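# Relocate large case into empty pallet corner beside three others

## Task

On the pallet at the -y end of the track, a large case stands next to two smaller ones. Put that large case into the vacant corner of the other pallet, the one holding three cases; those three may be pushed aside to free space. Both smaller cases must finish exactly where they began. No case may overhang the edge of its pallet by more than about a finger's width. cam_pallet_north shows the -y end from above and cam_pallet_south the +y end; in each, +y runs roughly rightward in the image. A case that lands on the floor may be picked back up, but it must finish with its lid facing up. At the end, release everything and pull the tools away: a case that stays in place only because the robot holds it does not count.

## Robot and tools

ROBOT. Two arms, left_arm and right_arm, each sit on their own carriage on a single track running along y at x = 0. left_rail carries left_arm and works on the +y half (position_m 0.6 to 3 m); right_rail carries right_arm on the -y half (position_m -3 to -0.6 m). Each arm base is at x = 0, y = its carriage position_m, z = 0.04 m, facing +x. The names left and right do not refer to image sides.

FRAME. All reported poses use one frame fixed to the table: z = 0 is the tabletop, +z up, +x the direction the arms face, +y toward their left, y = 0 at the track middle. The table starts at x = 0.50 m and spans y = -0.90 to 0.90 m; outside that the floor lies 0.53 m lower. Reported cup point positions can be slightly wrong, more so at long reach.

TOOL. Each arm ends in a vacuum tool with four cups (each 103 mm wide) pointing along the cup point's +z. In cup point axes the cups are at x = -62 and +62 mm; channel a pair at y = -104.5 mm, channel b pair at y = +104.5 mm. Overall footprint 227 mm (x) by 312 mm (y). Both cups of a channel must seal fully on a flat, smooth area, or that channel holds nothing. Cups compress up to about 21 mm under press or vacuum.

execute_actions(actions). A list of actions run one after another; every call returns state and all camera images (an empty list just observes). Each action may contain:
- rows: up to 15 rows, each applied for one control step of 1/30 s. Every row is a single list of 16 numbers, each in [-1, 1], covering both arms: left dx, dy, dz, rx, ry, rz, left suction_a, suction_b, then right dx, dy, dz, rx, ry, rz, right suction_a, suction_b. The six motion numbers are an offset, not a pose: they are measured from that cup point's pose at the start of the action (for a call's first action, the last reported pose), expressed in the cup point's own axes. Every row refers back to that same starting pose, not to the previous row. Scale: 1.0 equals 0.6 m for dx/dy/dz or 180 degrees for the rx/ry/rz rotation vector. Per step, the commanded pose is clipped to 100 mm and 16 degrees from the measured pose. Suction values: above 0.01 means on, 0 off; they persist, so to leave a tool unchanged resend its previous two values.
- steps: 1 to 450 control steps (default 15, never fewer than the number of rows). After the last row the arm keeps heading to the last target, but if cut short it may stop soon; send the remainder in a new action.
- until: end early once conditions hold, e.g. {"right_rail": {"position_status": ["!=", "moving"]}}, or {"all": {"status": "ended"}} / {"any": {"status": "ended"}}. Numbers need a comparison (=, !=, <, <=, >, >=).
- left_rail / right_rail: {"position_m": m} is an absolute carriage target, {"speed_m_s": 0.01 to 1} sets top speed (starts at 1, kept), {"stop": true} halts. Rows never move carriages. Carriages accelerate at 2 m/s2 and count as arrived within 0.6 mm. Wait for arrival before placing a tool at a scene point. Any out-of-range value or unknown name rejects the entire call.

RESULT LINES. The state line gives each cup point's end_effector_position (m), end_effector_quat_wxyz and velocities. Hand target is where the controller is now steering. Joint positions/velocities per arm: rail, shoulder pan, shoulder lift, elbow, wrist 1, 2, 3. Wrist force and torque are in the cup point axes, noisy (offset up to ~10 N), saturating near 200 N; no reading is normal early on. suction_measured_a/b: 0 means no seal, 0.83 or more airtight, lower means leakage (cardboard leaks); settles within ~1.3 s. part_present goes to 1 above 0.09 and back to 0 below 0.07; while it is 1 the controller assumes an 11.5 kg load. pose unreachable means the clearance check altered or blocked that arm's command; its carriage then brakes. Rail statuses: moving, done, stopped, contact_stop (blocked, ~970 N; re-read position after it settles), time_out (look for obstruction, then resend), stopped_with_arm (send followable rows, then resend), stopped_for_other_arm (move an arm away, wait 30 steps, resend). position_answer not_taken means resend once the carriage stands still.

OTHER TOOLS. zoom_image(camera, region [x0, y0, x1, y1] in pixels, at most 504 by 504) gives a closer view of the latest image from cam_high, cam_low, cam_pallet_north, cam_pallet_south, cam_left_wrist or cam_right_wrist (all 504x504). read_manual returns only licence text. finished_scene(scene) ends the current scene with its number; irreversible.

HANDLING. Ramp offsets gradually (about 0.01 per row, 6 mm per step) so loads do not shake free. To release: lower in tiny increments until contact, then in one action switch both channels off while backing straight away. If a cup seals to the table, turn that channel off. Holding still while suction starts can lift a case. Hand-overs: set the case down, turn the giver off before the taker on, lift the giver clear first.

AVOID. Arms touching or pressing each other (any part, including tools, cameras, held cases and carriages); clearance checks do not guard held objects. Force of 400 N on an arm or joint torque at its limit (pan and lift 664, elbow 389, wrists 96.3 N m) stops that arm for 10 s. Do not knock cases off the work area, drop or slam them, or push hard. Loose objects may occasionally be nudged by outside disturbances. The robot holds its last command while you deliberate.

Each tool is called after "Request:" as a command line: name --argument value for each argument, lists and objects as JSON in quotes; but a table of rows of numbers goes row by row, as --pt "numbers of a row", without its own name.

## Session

Request:
execute_actions --actions '[]'

Scene clock: 0.00 s.
left_arm: end_effector_position=(+0.8504, +0.6763, +0.4402) suction_measured_a=0.01 part_present_a=0 suction_measured_b=0.01 part_present_b=0 end_effector_quat_wxyz=(+0.000, +0.001, +1.000, +0.001) end_effector_velocity=(-0.000, +0.000, +0.000) end_effector_angular_velocity=(-0.000, -0.000, +0.000) | right_arm: end_effector_position=(+0.8503, -0.8777, +0.4408) suction_measured_a=0.00 part_present_a=0 suction_measured_b=0.00 part_present_b=0 end_effector_quat_wxyz=(+0.001, -0.000, +1.000, +0.001) end_effector_velocity=(+0.000, -0.000, -0.000) end_effector_angular_velocity=(+0.000, +0.000, +0.000)
Joint positions: left_arm=[ 0.676 -0.239 -1.498  2.091 -2.165 -1.569  1.333] | right_arm=[-0.877 -0.24  -1.499  2.092 -2.166 -1.569  1.331]
Joint velocities: left_arm=[ 0.  0. -0.  0. -0.  0. -0.] | right_arm=[ 0. -0.  0. -0.  0.  0. -0.]
Wrist force (N, on the end effector, along its own x y z axes, offset not removed): no reading
Wrist torque (N m, same axes, about the end effector's origin, offset not removed): no reading
Hand target (left_arm): +0.850, +0.676, +0.440; +0.000, +0.001, +1.000, +0.001
Hand target (right_arm): +0.850, -0.878, +0.441; +0.001, -0.000, +1.000, +0.001
left_rail: position_m=0.676 position_m_goal=0.676 speed_m_s=1.00 position_status=done position_answer=taken refusals=0
right_rail: position_m=-0.877 position_m_goal=-0.877 speed_m_s=1.00 position_status=done position_answer=taken refusals=0

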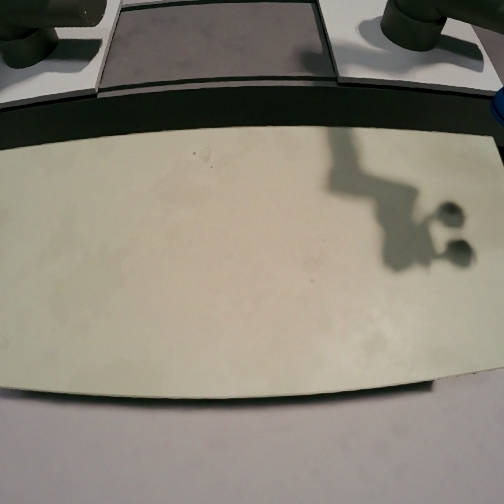

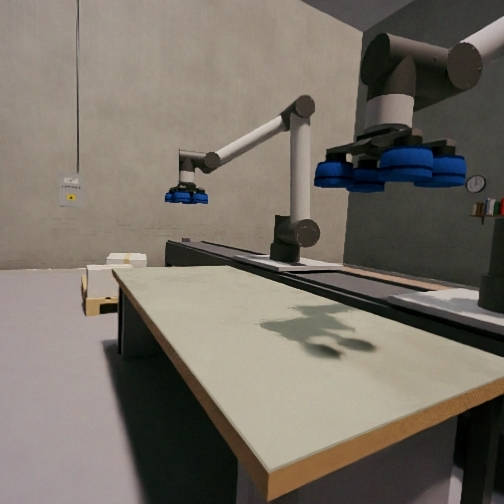

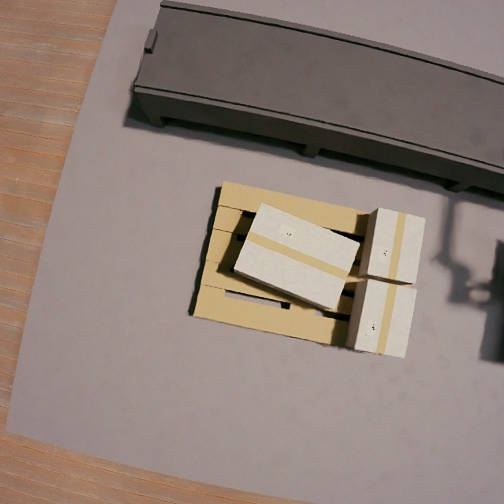

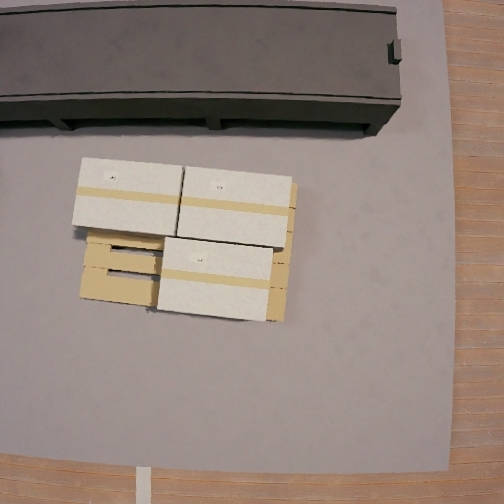

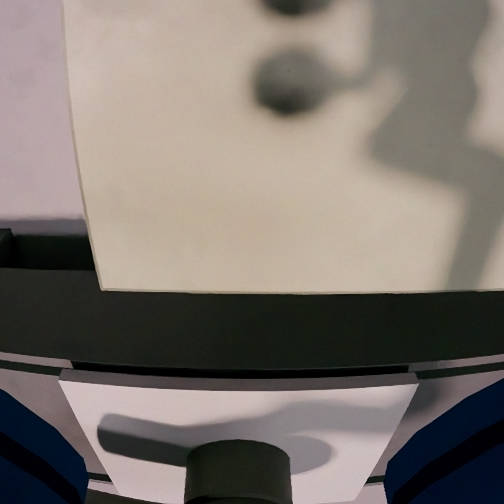

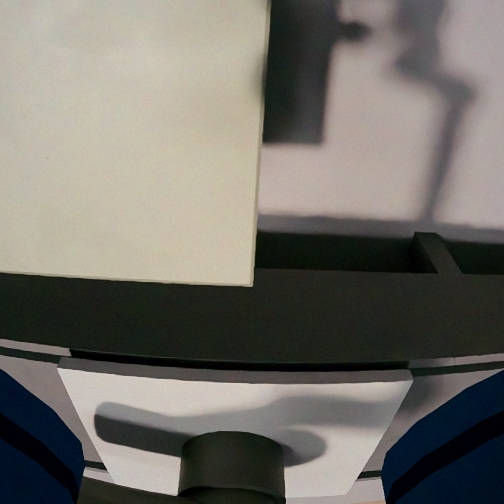

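Request:
zoom_image --camera "cam_pallet_north" --region '[210, 190, 390, 330]'

Request:
zoom_image --camera "cam_pallet_south" --region '[60, 140, 320, 340]'

Region (210, 190, 390, 330) of cam_pallet_north's 504x504 image, scaled by 2.800, with more detail than that image has.

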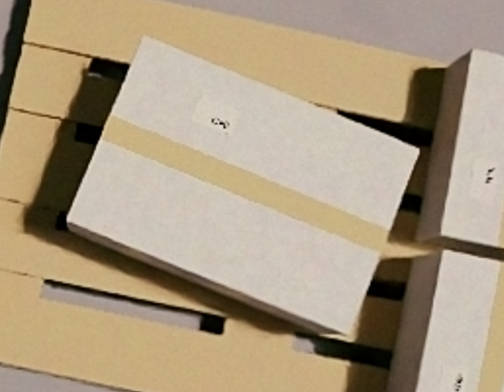

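Region (60, 140, 320, 340) of cam_pallet_south's 504x504 image, scaled by 1.938, with more detail than that image has; it fills the top 388 rows of this view, and the rest is white.

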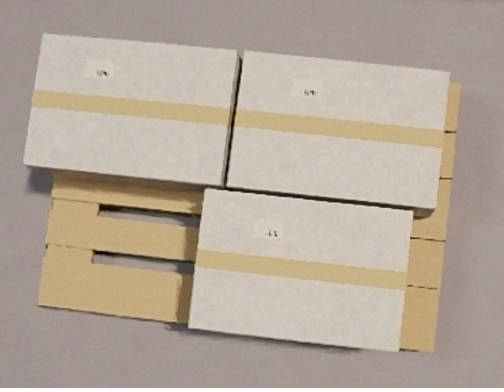

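Request:
execute_actions --actions '[{"left_rail":{"position_m":2.65},"right_rail":{"position_m":-2.42},"steps":22},{"rows":[[-0.01,-0.004,0.013,0,0,0,0,0,-0.003,0,0.013,0,0,0.001,0,0],[-0.03,-0.012,0.04,0,0,0.001,0,0,-0.01,0,0.04,0,0,0.003,0,0],[-0.06,-0.024,0.08,0,0,0.002,0,0,-0.02,0,0.08,0,0,0.006,0,0],[-0.1,-0.04,0.13,0,0,0.004,0,0,-0.033,0,0.13,0,0,0.01,0,0],[-0.15,-0.06,0.19,0,0,0.006,0,0,-0.05,0,0.19,0,0,0.015,0,0],[-0.643,-0.258,0.833,0,0,0.0256,0,0,-0.208,0,0.833,0,0,0.0594,0,0]],"steps":100,"until":{"all":{"status":"ended"}}},{"steps":4}]'

Request:
zoom_image --camera "cam_pallet_north" --region '[210, 190, 390, 330]'

Request:
zoom_image --camera "cam_pallet_south" --region '[130, 200, 310, 340]'

Request:
zoom_image --camera "cam_low" --region '[60, 210, 180, 320]'

Scene clock: 30.40 s.
left_arm: end_effector_position=(+1.2361, +2.4951, -0.0597) suction_measured_a=0.01 part_present_a=0 suction_measured_b=0.01 part_present_b=0 end_effector_quat_wxyz=(+0.000, +0.041, +0.999, +0.001) end_effector_velocity=(+0.000, -0.000, -0.001) end_effector_angular_velocity=(+0.000, +0.000, -0.000) | right_arm: end_effector_position=(+0.9754, -2.4210, -0.0588) suction_measured_a=0.00 part_present_a=0 suction_measured_b=0.00 part_present_b=0 end_effector_quat_wxyz=(+0.001, +0.093, +0.996, +0.001) end_effector_velocity=(+0.000, -0.000, -0.000) end_effector_angular_velocity=(-0.000, +0.000, -0.000)
Joint positions: left_arm=[ 2.65  -0.287 -0.699  1.672 -2.544 -1.569  1.365] | right_arm=[-2.42  -0.209 -0.848  2.106 -2.831 -1.569  1.548]
Joint velocities: left_arm=[ 0.    -0.     0.001 -0.001  0.     0.     0.   ] | right_arm=[ 0. -0.  0. -0. -0. -0.  0.]
Wrist force (N, on the end effector, along its own x y z axes, offset not removed): left_arm=[-0.8 -3.2 0.6] | right_arm=[4.6 -5.5 -2.6]
Wrist torque (N m, same axes, about the end effector's origin, offset not removed): left_arm=[-0.64 0.01 -0.09] | right_arm=[-0.77 -0.41 0.29]
Hand target (left_arm): +1.236, +2.495, -0.060; +0.000, +0.041, +0.999, +0.001
Hand target (right_arm): +0.975, -2.421, -0.059; +0.001, +0.093, +0.996, +0.001
Off the commanded pose (left_arm): 0.000 m, 0 deg.
Off the commanded pose (right_arm): 0.001 m, 0 deg.
left_rail: position_m=2.650 position_m_goal=2.650 speed_m_s=1.00 position_status=done position_answer=taken refusals=0
right_rail: position_m=-2.420 position_m_goal=-2.420 speed_m_s=1.00 position_status=done position_answer=taken refusals=0

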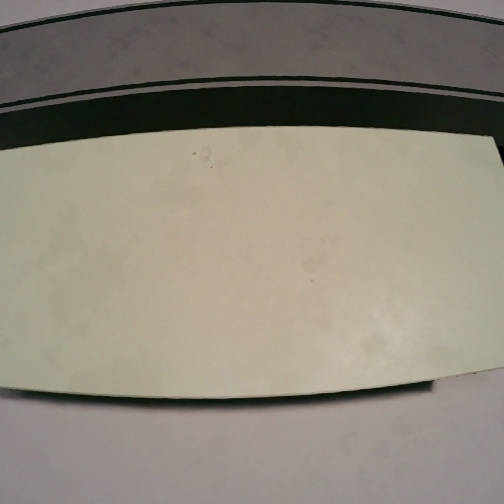

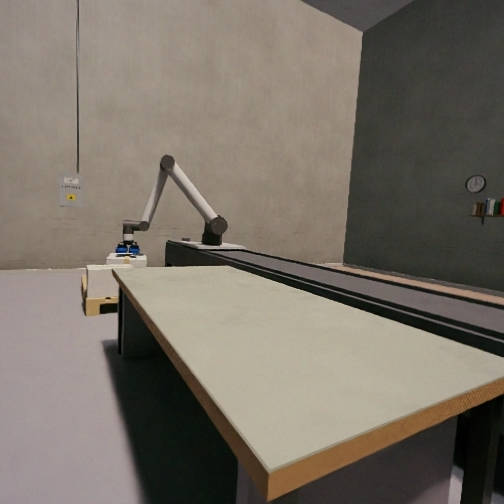

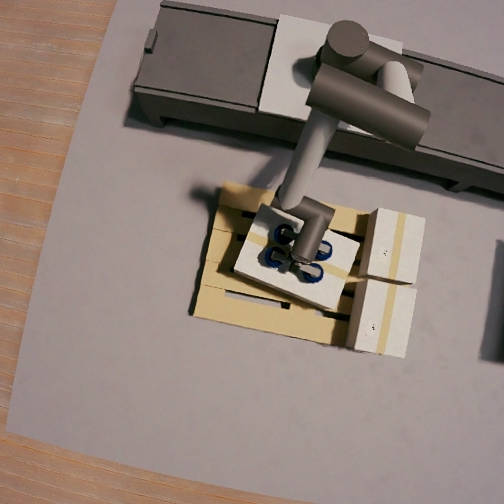

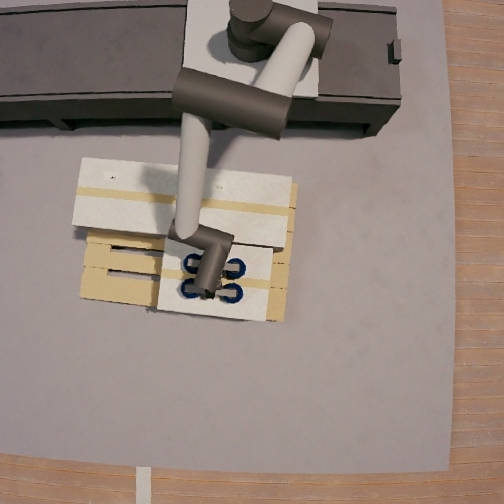

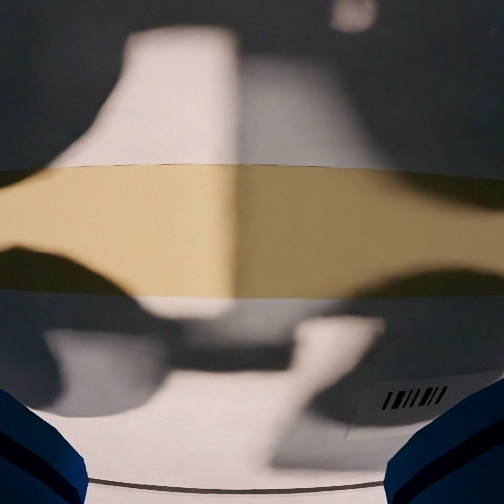

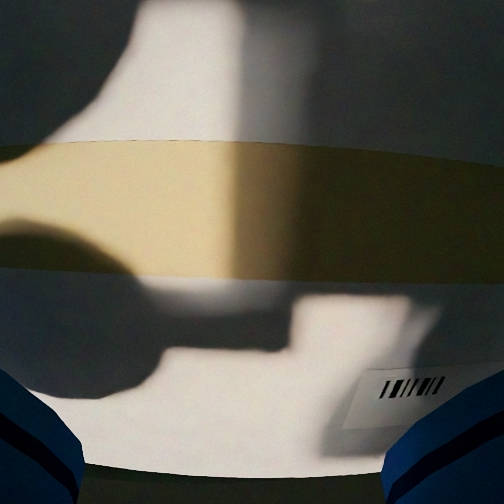

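Region (210, 190, 390, 330) of cam_pallet_north's 504x504 image, scaled by 2.800, with more detail than that image has.

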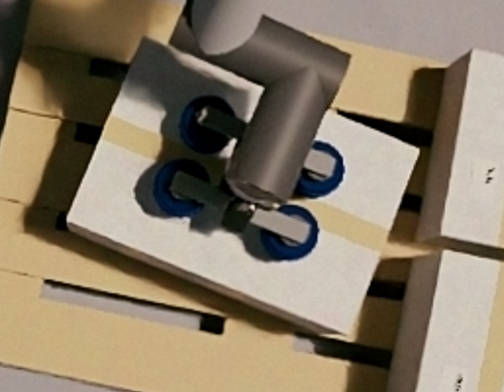

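Region (130, 200, 310, 340) of cam_pallet_south's 504x504 image, scaled by 2.800, with more detail than that image has.

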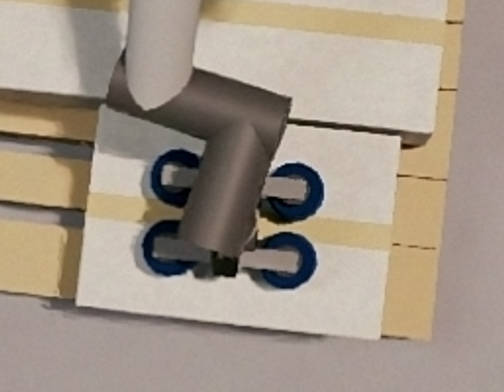

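Region (60, 210, 180, 320) of cam_low's 504x504 image, scaled by 4.200, with more detail than that image has; it fills the top 462 rows of this view, and the rest is white.

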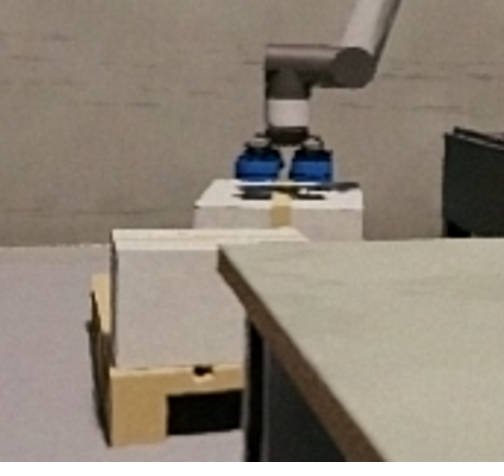

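Request:
execute_actions --actions '[{"rows":[[-0.004,0.006,0.01,0,0,0,1,1,-0.008,0,0.01,0,0,0,1,1],[-0.008,0.012,0.022,0,0,0,1,1,-0.017,0,0.022,0,0,0,1,1],[-0.008,0.012,0.034,0,0,0,1,1,-0.017,0,0.034,0,0,0,1,1],[-0.008,0.012,0.043,0,0,0,1,1,-0.017,0,0.043,0,0,0,1,1],[-0.008,0.012,0.05,0,0,0,1,1,-0.017,0,0.05,0,0,0,1,1],[-0.008,0.012,0.056,0,0,0,1,1,-0.017,0,0.056,0,0,0,1,1],[-0.008,0.012,0.062,0,0,0,1,1,-0.017,0,0.062,0,0,0,1,1],[-0.008,0.012,0.067,0,0,0,1,1,-0.017,0,0.067,0,0,0,1,1],[-0.008,0.012,0.072,0,0,0,1,1,-0.017,0,0.072,0,0,0,1,1],[-0.008,0.012,0.077,0,0,0,1,1,-0.017,0,0.077,0,0,0,1,1],[-0.008,0.012,0.082,0,0,0,1,1,-0.017,0,0.082,0,0,0,1,1]],"steps":22}]'

Scene clock: 39.30 s.
left_arm: end_effector_position=(+1.2414, +2.5019, -0.1087) suction_measured_a=0.78 part_present_a=1 suction_measured_b=0.76 part_present_b=1 end_effector_quat_wxyz=(+0.000, +0.041, +0.999, +0.001) end_effector_velocity=(-0.002, -0.006, -0.002) end_effector_angular_velocity=(-0.011, +0.005, -0.002) | right_arm: end_effector_position=(+0.9856, -2.4226, -0.1076) suction_measured_a=0.65 part_present_a=1 suction_measured_b=0.64 part_present_b=1 end_effector_quat_wxyz=(+0.001, +0.093, +0.996, +0.001) end_effector_velocity=(-0.000, -0.003, -0.006) end_effector_angular_velocity=(-0.009, +0.005, -0.001)
Joint positions: left_arm=[ 2.65  -0.28  -0.648  1.659 -2.581 -1.57   1.372] | right_arm=[-2.42  -0.209 -0.781  2.084 -2.876 -1.569  1.548]
Joint velocities: left_arm=[ 0.    -0.002  0.002 -0.     0.    -0.012  0.   ] | right_arm=[ 0.    -0.     0.007 -0.003 -0.001 -0.009  0.001]
Wrist force (N, on the end effector, along its own x y z axes, offset not removed): left_arm=[6.3 -46.4 32.5] | right_arm=[-7.0 40.5 29.3]
Wrist torque (N m, same axes, about the end effector's origin, offset not removed): left_arm=[11.88 -0.40 -1.19] | right_arm=[-0.24 -4.02 -1.56]
Hand target (left_arm): +1.242, +2.502, -0.109; +0.000, +0.041, +0.999, +0.001
Hand target (right_arm): +0.985, -2.423, -0.108; +0.001, +0.093, +0.996, +0.001
Off the commanded pose (left_arm): 0.000 m, 0 deg.
Off the commanded pose (right_arm): 0.000 m, 0 deg.
left_rail: position_m=2.650 position_m_goal=2.650 speed_m_s=1.00 position_status=done position_answer=taken refusals=0
right_rail: position_m=-2.420 position_m_goal=-2.420 speed_m_s=1.00 position_status=done position_answer=taken refusals=0

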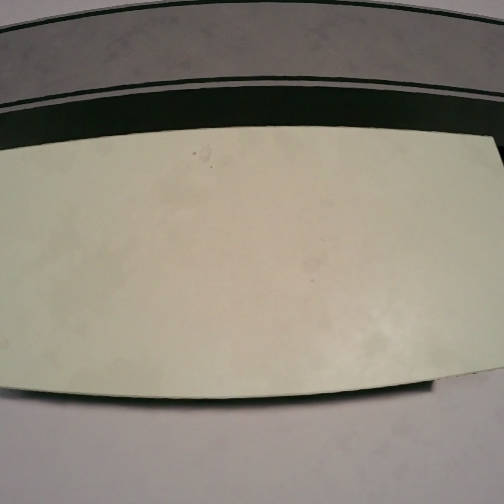

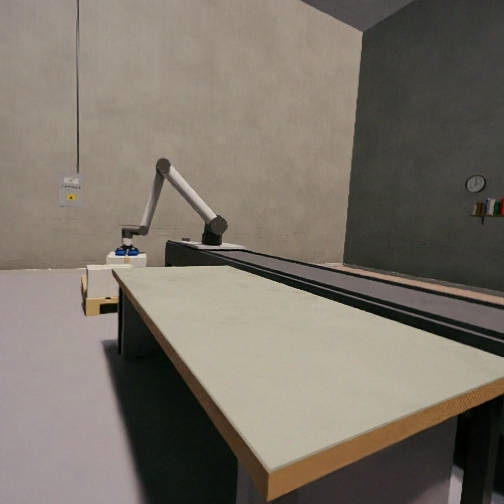

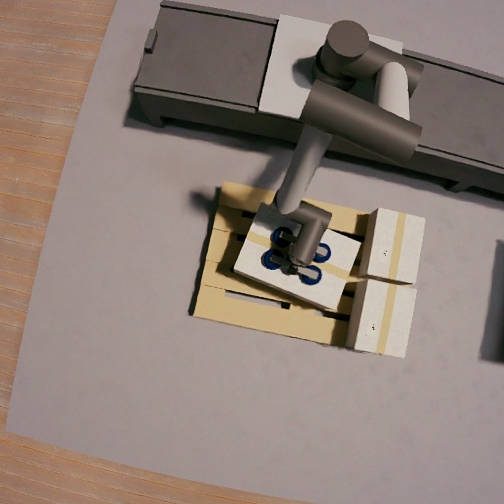

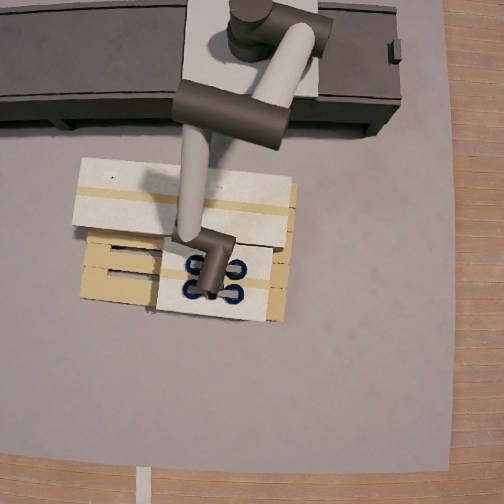

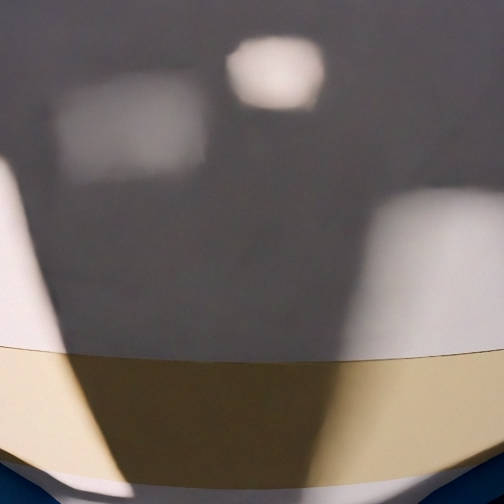

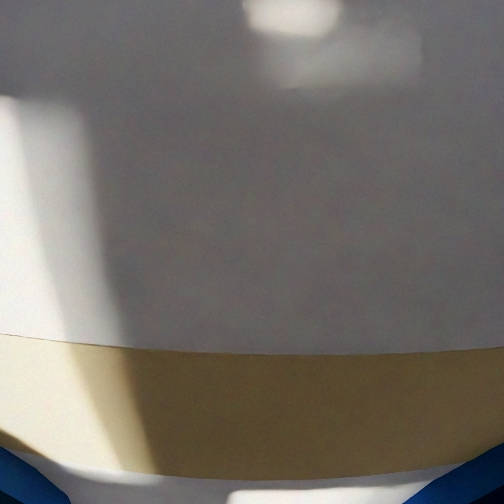

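Request:
execute_actions --actions '[{"rows":[[0,0.004,0,0,0,0,1,1,0,0,-0.005,0,0,0,1,1],[0,0.012,0,0,0,0,1,1,0,0,-0.015,0,0,0,1,1],[0,0.022,0,0,0,0,1,1,0,0,-0.03,0,0,0,1,1],[0,0.034,0,0,0,0,1,1,0,0,-0.05,0,0,0,1,1],[0,0.047,0,0,0,0,1,1,0,0,-0.075,0,0,0,1,1],[0,0.06,0,0,0,0,1,1,0,0,-0.105,0,0,0,1,1],[0,0.073,0,0,0,0,1,1,0,0,-0.14,0,0,0,1,1],[0,0.086,0,0,0,0,1,1,0,0,-0.18,0,0,0,1,1],[0,0.098,0,0,0,0,1,1,0,0,-0.22,0,0,0,1,1],[0,0.108,0,0,0,0,1,1,0,0,-0.26,0,0,0,1,1],[0,0.116,0.003,0,0,0,1,1,0,0,-0.3,0,0,0,1,1],[0,0.122,0.006,0,0,0,1,1,0,0,-0.34,0,0,0,1,1],[0,0.125,0.009,0,0,0,1,1,0,0,-0.38,0,0,0,1,1],[0,0.125,0.012,0,0,0,1,1,0,0,-0.43,0,0,0,1,1],[0,0.125,0.015,0,0,0,1,1,0,0,-0.75,0,0,0,1,1]],"steps":36},{"right_rail":{"position_m":-0.6},"steps":2}]'

Request:
zoom_image --camera "cam_pallet_south" --region '[130, 200, 310, 340]'

Scene clock: 51.03 s.
left_arm: end_effector_position=(+1.2475, +2.5766, -0.1177) suction_measured_a=1.00 part_present_a=1 suction_measured_b=1.00 part_present_b=1 end_effector_quat_wxyz=(+0.000, +0.041, +0.999, +0.001) end_effector_velocity=(+0.000, +0.000, -0.000) end_effector_angular_velocity=(+0.000, +0.000, +0.000) | right_arm: end_effector_position=(+0.9851, -2.4214, +0.3404) suction_measured_a=0.95 part_present_a=1 suction_measured_b=0.95 part_present_b=1 end_effector_quat_wxyz=(+0.001, +0.093, +0.996, +0.001) end_effector_velocity=(-0.000, +0.055, +0.017) end_effector_angular_velocity=(-0.012, +0.009, -0.004)
Joint positions: left_arm=[ 2.65  -0.221 -0.64   1.658 -2.589 -1.57   1.432] | right_arm=[-2.419 -0.209 -1.277  1.983 -2.28  -1.569  1.548]
Joint velocities: left_arm=[ 0.  0.  0. -0. -0.  0.  0.] | right_arm=[ 0.063 -0.004 -0.012 -0.014  0.032 -0.014 -0.001]
Wrist force (N, on the end effector, along its own x y z axes, offset not removed): left_arm=[-1.5 -3.9 28.9] | right_arm=[-1.7 -32.1 29.2]
Wrist torque (N m, same axes, about the end effector's origin, offset not removed): left_arm=[5.98 -1.07 0.03] | right_arm=[5.92 -1.18 0.30]
Hand target (left_arm): +1.247, +2.577, -0.118; +0.000, +0.041, +0.999, +0.001
Hand target (right_arm): +0.985, -2.416, +0.342; +0.001, +0.093, +0.996, +0.001
Off the commanded pose (left_arm): 0.000 m, 0 deg.
Off the commanded pose (right_arm): 0.002 m, 0 deg.
left_rail: position_m=2.650 position_m_goal=2.650 speed_m_s=1.00 position_status=done position_answer=taken refusals=0
right_rail: position_m=-2.419 position_m_goal=-0.600 speed_m_s=1.00 position_status=moving position_answer=taken refusals=0

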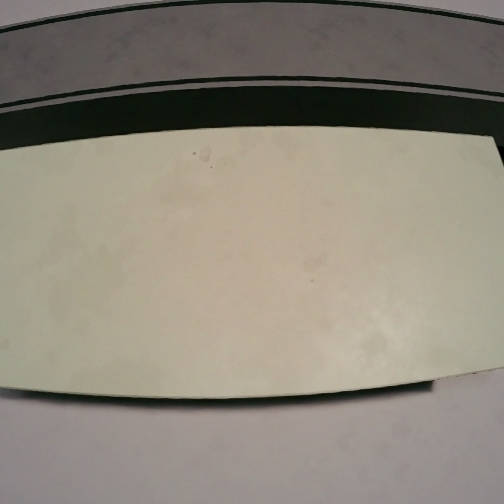

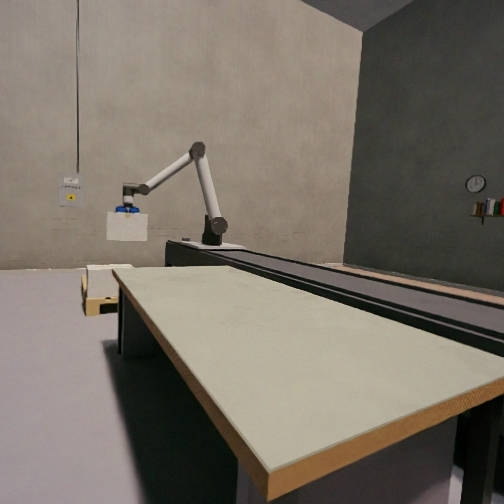

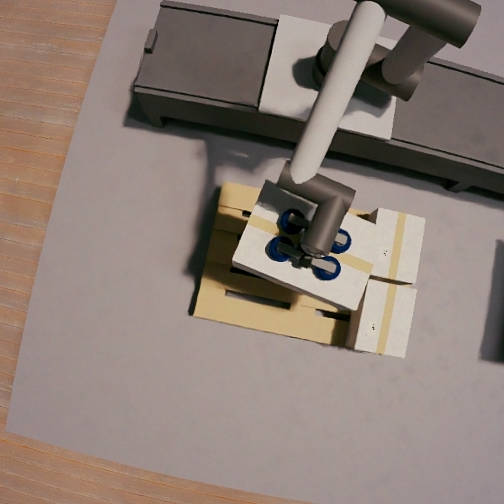

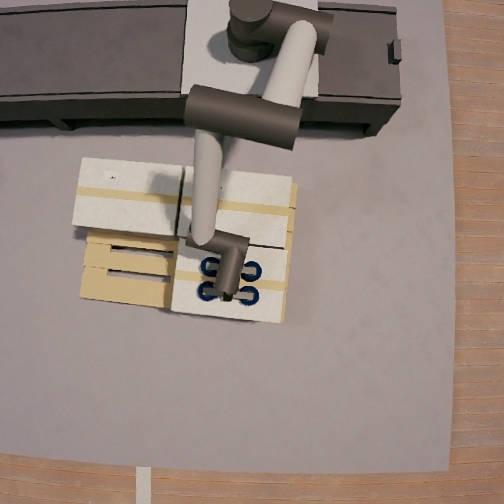

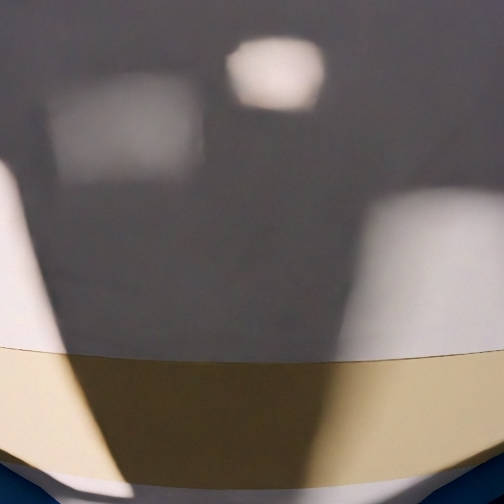

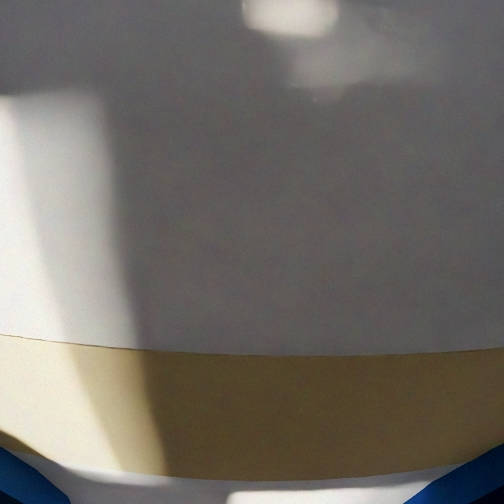

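Region (130, 200, 310, 340) of cam_pallet_south's 504x504 image, scaled by 2.800, with more detail than that image has.

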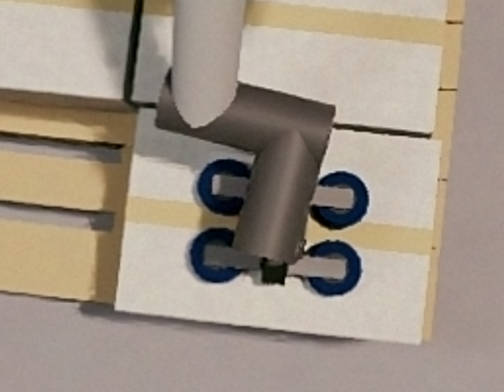

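Request:
execute_actions --actions '[{"steps":60,"until":{"all":{"status":"ended"}}},{"rows":[[0,0,0.002,0,0,0,1,1,0.003,0.008,0,0,0,0,1,1],[0,0,0.004,0,0,0,1,1,0.007,0.02,0,0,0,-0.001,1,1],[0,0,0.006,0,0,0,1,1,0.014,0.04,0.004,0,0,-0.002,1,1],[0,0,0.008,0,0,0,1,1,0.025,0.07,0.008,0,0,-0.003,1,1],[0,0,0.008,0,0,0,1,1,0.035,0.1,0.011,0,0,-0.004,1,1],[0,0,0.008,0,0,0,1,1,0.05,0.14,0.015,0,0,-0.006,1,1],[0,0,0.008,0,0,0,1,1,0.064,0.18,0.02,0,0,-0.008,1,1],[0,0,0.008,0,0,0,1,1,0.078,0.22,0.024,0,0,-0.01,1,1],[0,0,0.008,0,0,0,1,1,0.311,0.88,0.105,0,0,-0.034,1,1]],"steps":42}]'

Scene clock: 61.67 s.
left_arm: end_effector_position=(+1.2475, +2.5767, -0.1225) suction_measured_a=1.00 part_present_a=1 suction_measured_b=1.00 part_present_b=1 end_effector_quat_wxyz=(+0.000, +0.041, +0.999, +0.001) end_effector_velocity=(-0.000, +0.000, -0.000) end_effector_angular_velocity=(+0.000, +0.000, +0.000) | right_arm: end_effector_position=(+0.9000, -0.0513, +0.2800) suction_measured_a=0.95 part_present_a=1 suction_measured_b=0.95 part_present_b=1 end_effector_quat_wxyz=(+0.001, +0.040, +0.999, +0.001) end_effector_velocity=(+0.003, +0.022, -0.003) end_effector_angular_velocity=(-0.002, +0.001, -0.004)
Joint positions: left_arm=[ 2.65  -0.221 -0.635  1.657 -2.593 -1.57   1.432] | right_arm=[-0.6    0.355 -1.161  1.915 -2.328 -1.569  2.005]
Joint velocities: left_arm=[ 0.  0.  0.  0. -0.  0. -0.] | right_arm=[ 0.     0.019  0.015 -0.02   0.007 -0.001  0.022]
Wrist force (N, on the end effector, along its own x y z axes, offset not removed): left_arm=[-0.8 -1.5 28.7] | right_arm=[3.4 -3.2 31.6]
Wrist torque (N m, same axes, about the end effector's origin, offset not removed): left_arm=[6.26 -1.03 0.10] | right_arm=[4.35 -1.56 0.43]
Hand target (left_arm): +1.247, +2.577, -0.122; +0.000, +0.041, +0.999, +0.001
Hand target (right_arm): +0.900, -0.049, +0.280; +0.001, +0.040, +0.999, +0.001
Off the commanded pose (left_arm): 0.000 m, 0 deg.
Off the commanded pose (right_arm): 0.002 m, 0 deg.
left_rail: position_m=2.650 position_m_goal=2.650 speed_m_s=1.00 position_status=done position_answer=taken refusals=0
right_rail: position_m=-0.600 position_m_goal=-0.600 speed_m_s=1.00 position_status=done position_answer=taken refusals=0

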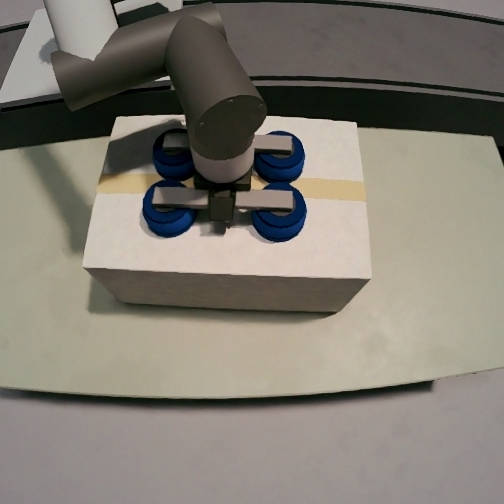

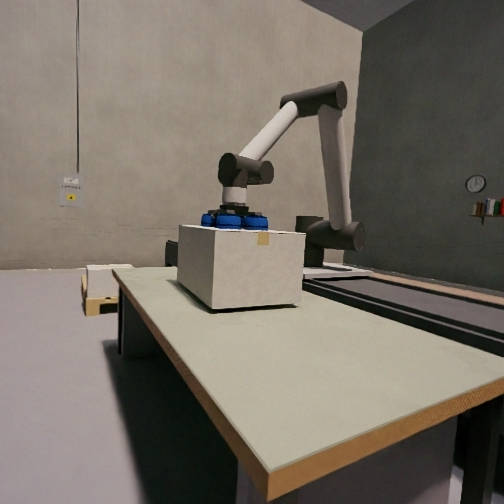

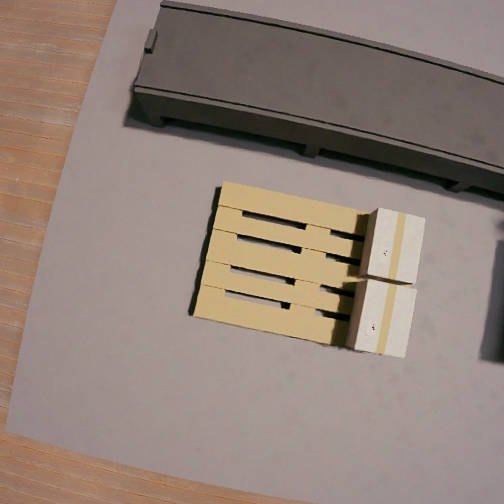

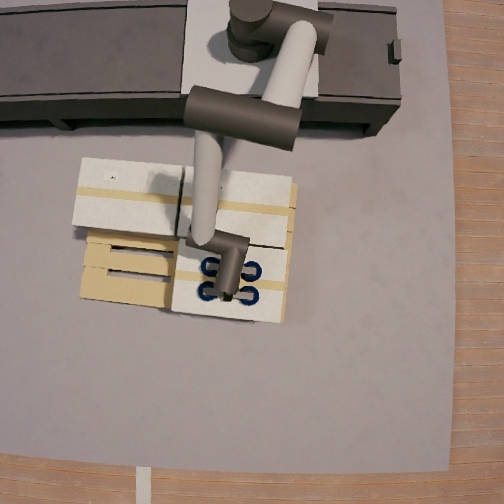

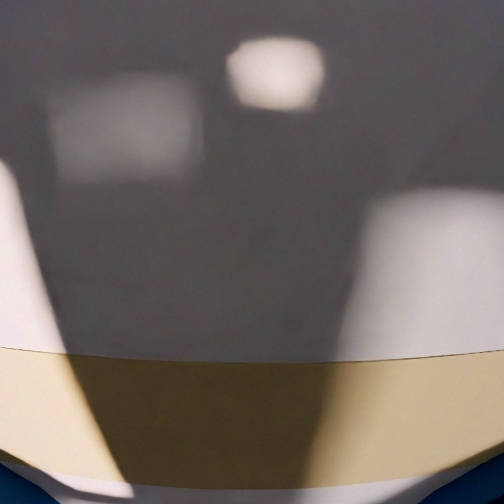

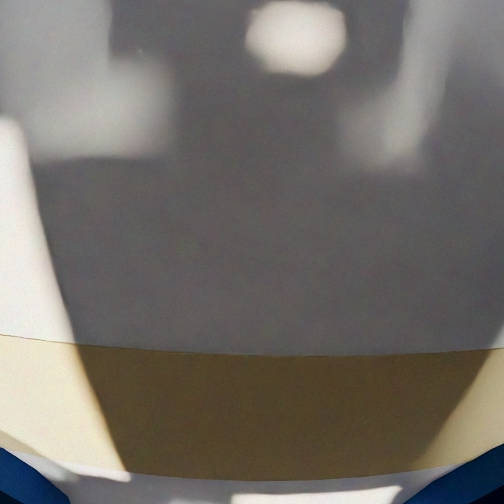

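Request:
execute_actions --actions '[{"rows":[[0,0,0.002,0,0,0,1,1,0,0.003,0.006,0,0,0,1,1],[0,0,0.004,0,0,0,1,1,0,0.003,0.012,0,0,0,1,1],[0,0,0.006,0,0,0,1,1,0,0.003,0.018,0,0,0,1,1],[0,0,0.006,0,0,0,1,1,0,0.003,0.023,0,0,0,1,1],[0,0,0.006,0,0,0,1,1,0,0.003,0.027,0,0,0,1,1],[0,0,0.006,0,0,0,1,1,0,0.003,0.03,0,0,0,1,1]],"steps":15}]'

Scene clock: 66.70 s.
left_arm: end_effector_position=(+1.2477, +2.5766, -0.1257) suction_measured_a=1.00 part_present_a=1 suction_measured_b=1.00 part_present_b=1 end_effector_quat_wxyz=(+0.000, +0.041, +0.999, +0.001) end_effector_velocity=(-0.000, +0.000, -0.001) end_effector_angular_velocity=(+0.000, +0.000, +0.000) | right_arm: end_effector_position=(+0.9001, -0.0493, +0.2624) suction_measured_a=0.95 part_present_a=1 suction_measured_b=0.95 part_present_b=1 end_effector_quat_wxyz=(+0.001, +0.040, +0.999, +0.001) end_effector_velocity=(+0.000, -0.000, -0.004) end_effector_angular_velocity=(+0.000, -0.001, -0.000)
Joint positions: left_arm=[ 2.65  -0.221 -0.632  1.657 -2.596 -1.57   1.432] | right_arm=[-0.6    0.357 -1.145  1.922 -2.351 -1.569  2.007]
Joint velocities: left_arm=[ 0.     0.     0.001 -0.    -0.     0.    -0.   ] | right_arm=[ 0.    -0.     0.004  0.002 -0.007  0.    -0.   ]
Wrist force (N, on the end effector, along its own x y z axes, offset not removed): left_arm=[13.8 -6.2 -21.0] | right_arm=[1.3 -7.1 32.1]
Wrist torque (N m, same axes, about the end effector's origin, offset not removed): left_arm=[-1.89 -6.60 -1.44] | right_arm=[4.68 -1.29 0.37]
Hand target (left_arm): +1.247, +2.577, -0.126; +0.000, +0.041, +0.999, +0.001
Hand target (right_arm): +0.900, -0.050, +0.262; +0.001, +0.040, +0.999, +0.001
Off the commanded pose (left_arm): 0.000 m, 0 deg.
Off the commanded pose (right_arm): 0.000 m, 0 deg.
left_rail: position_m=2.650 position_m_goal=2.650 speed_m_s=1.00 position_status=done position_answer=taken refusals=0
right_rail: position_m=-0.600 position_m_goal=-0.600 speed_m_s=1.00 position_status=done position_answer=taken refusals=0

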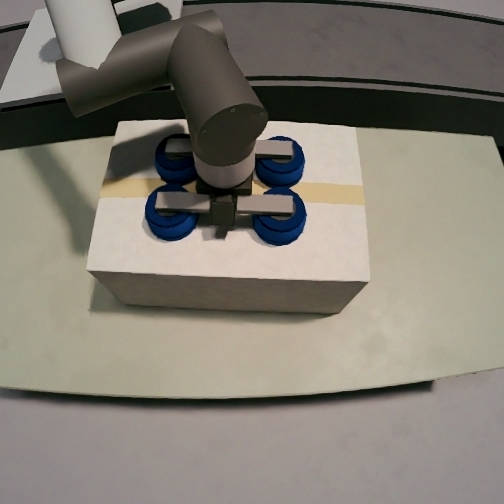

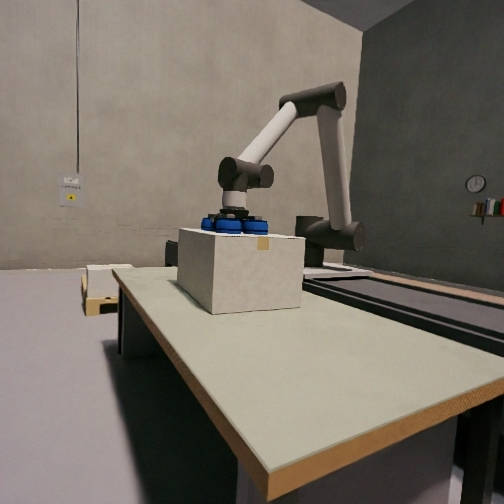

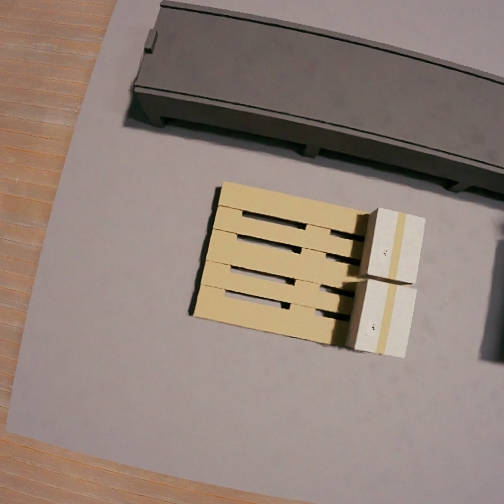

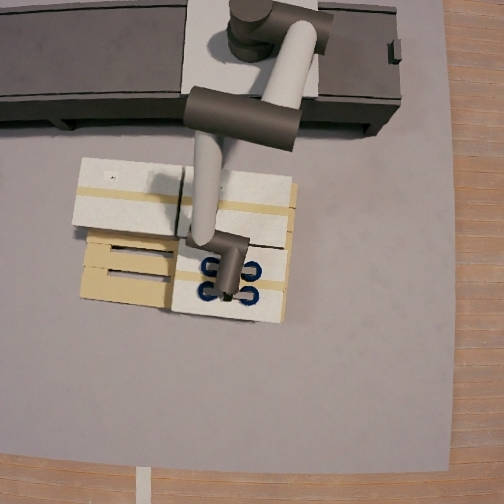

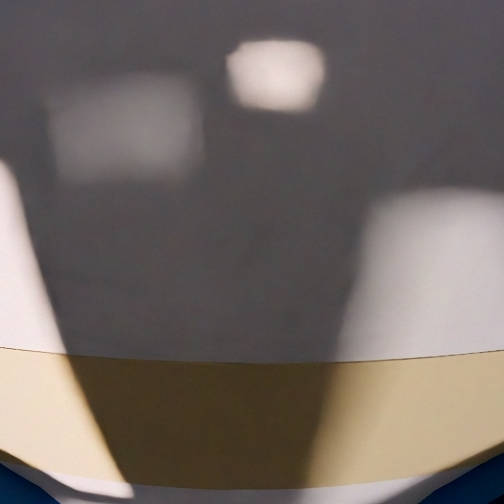

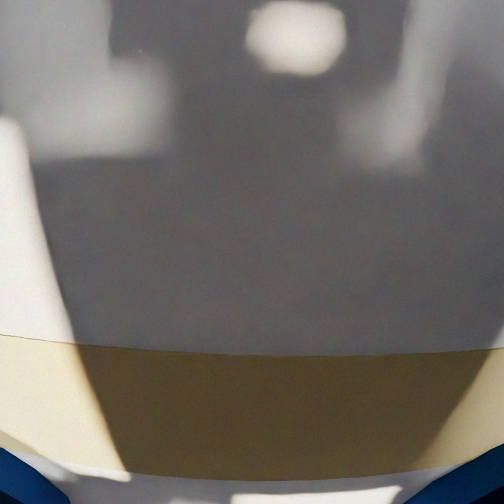

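Request:
execute_actions --actions '[{"rows":[[0,0,-0.003,0,0,0,0,0,0,0,0.002,0,0,0,1,1],[0,0,-0.007,0,0,0,0,0,0,0,0.004,0,0,0,1,1],[0,0,-0.011,0,0,0,0,0,0,0,0.005,0,0,0,1,1],[0,0,-0.015,0,0,0,0,0,0,0,0.005,0,0,0,1,1],[0,0,-0.02,0,0,0,0,0,0,0,0.005,0,0,0,1,1],[0,0,-0.025,0,0,0,0,0,0,0,0.005,0,0,0,1,1],[0,0,-0.03,0,0,0,0,0,0,0,0.005,0,0,0,1,1],[0,0,-0.036,0,0,0,0,0,0,0,0.005,0,0,0,1,1],[0,0,-0.045,0,0,0,0,0,0,0,0.005,0,0,0,1,1],[0,0,-0.06,0,0,0,0,0,0,0,0.005,0,0,0,1,1],[0,0,-0.08,0,0,0,0,0,0,0,0.005,0,0,0,1,1],[0,0,-0.1,0,0,0,0,0,0,0,0.005,0,0,0,1,1]],"steps":13}]'

Scene clock: 71.67 s.
left_arm: end_effector_position=(+1.2471, +2.5768, -0.0924) suction_measured_a=0.01 part_present_a=0 suction_measured_b=0.01 part_present_b=0 end_effector_quat_wxyz=(-0.000, +0.041, +0.999, +0.001) end_effector_velocity=(+0.005, -0.001, +0.221) end_effector_angular_velocity=(-0.002, -0.010, +0.000) | right_arm: end_effector_position=(+0.9004, -0.0493, +0.2602) suction_measured_a=0.95 part_present_a=1 suction_measured_b=0.95 part_present_b=1 end_effector_quat_wxyz=(+0.001, +0.040, +0.999, +0.002) end_effector_velocity=(-0.000, -0.000, -0.001) end_effector_angular_velocity=(-0.000, +0.000, +0.000)
Joint positions: left_arm=[ 2.65  -0.221 -0.665  1.662 -2.567 -1.57   1.432] | right_arm=[-0.6    0.357 -1.143  1.923 -2.355 -1.569  2.007]
Joint velocities: left_arm=[ 0.     0.    -0.213  0.024  0.179 -0.    -0.   ] | right_arm=[ 0.     0.     0.001  0.001 -0.001  0.    -0.   ]
Wrist force (N, on the end effector, along its own x y z axes, offset not removed): left_arm=[-1.1 -8.0 0.0] | right_arm=[39.3 -24.2 -101.3]
Wrist torque (N m, same axes, about the end effector's origin, offset not removed): left_arm=[-1.19 0.04 -0.03] | right_arm=[-1.36 -4.26 -0.19]
Hand target (left_arm): +1.248, +2.577, -0.066; +0.001, +0.041, +0.999, +0.001
Hand target (right_arm): +0.900, -0.049, +0.259; +0.001, +0.040, +0.999, +0.001
Off the commanded pose (left_arm): 0.027 m, 0 deg.
Off the commanded pose (right_arm): 0.001 m, 0 deg.
left_rail: position_m=2.650 position_m_goal=2.650 speed_m_s=1.00 position_status=done position_answer=taken refusals=0
right_rail: position_m=-0.600 position_m_goal=-0.600 speed_m_s=1.00 position_status=done position_answer=taken refusals=0

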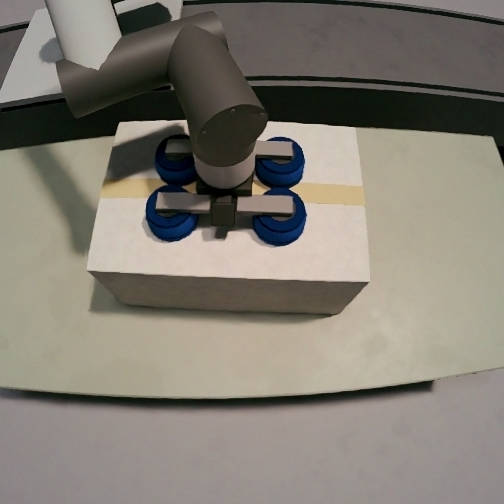

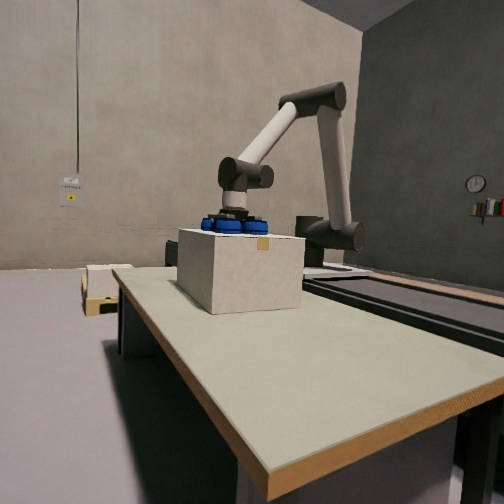

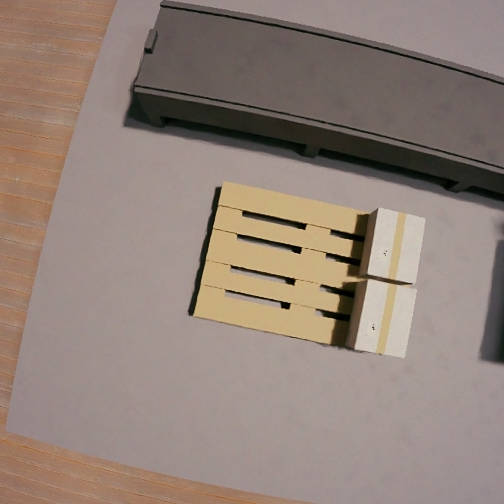

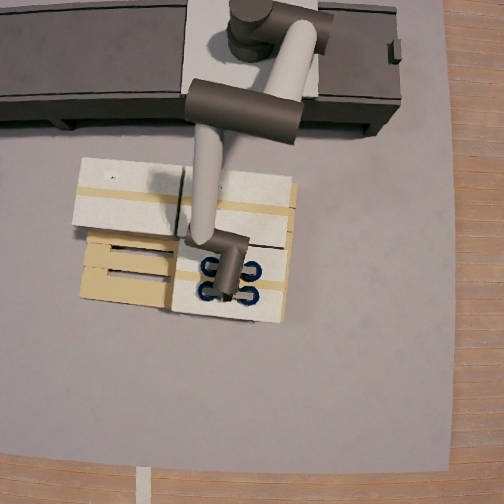

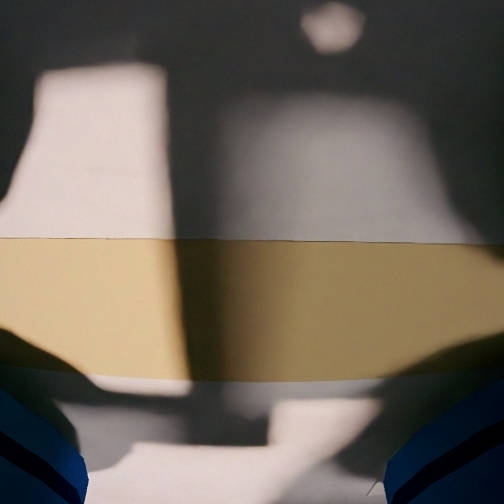

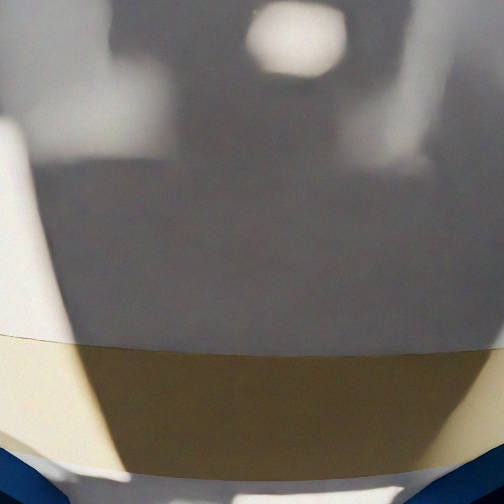

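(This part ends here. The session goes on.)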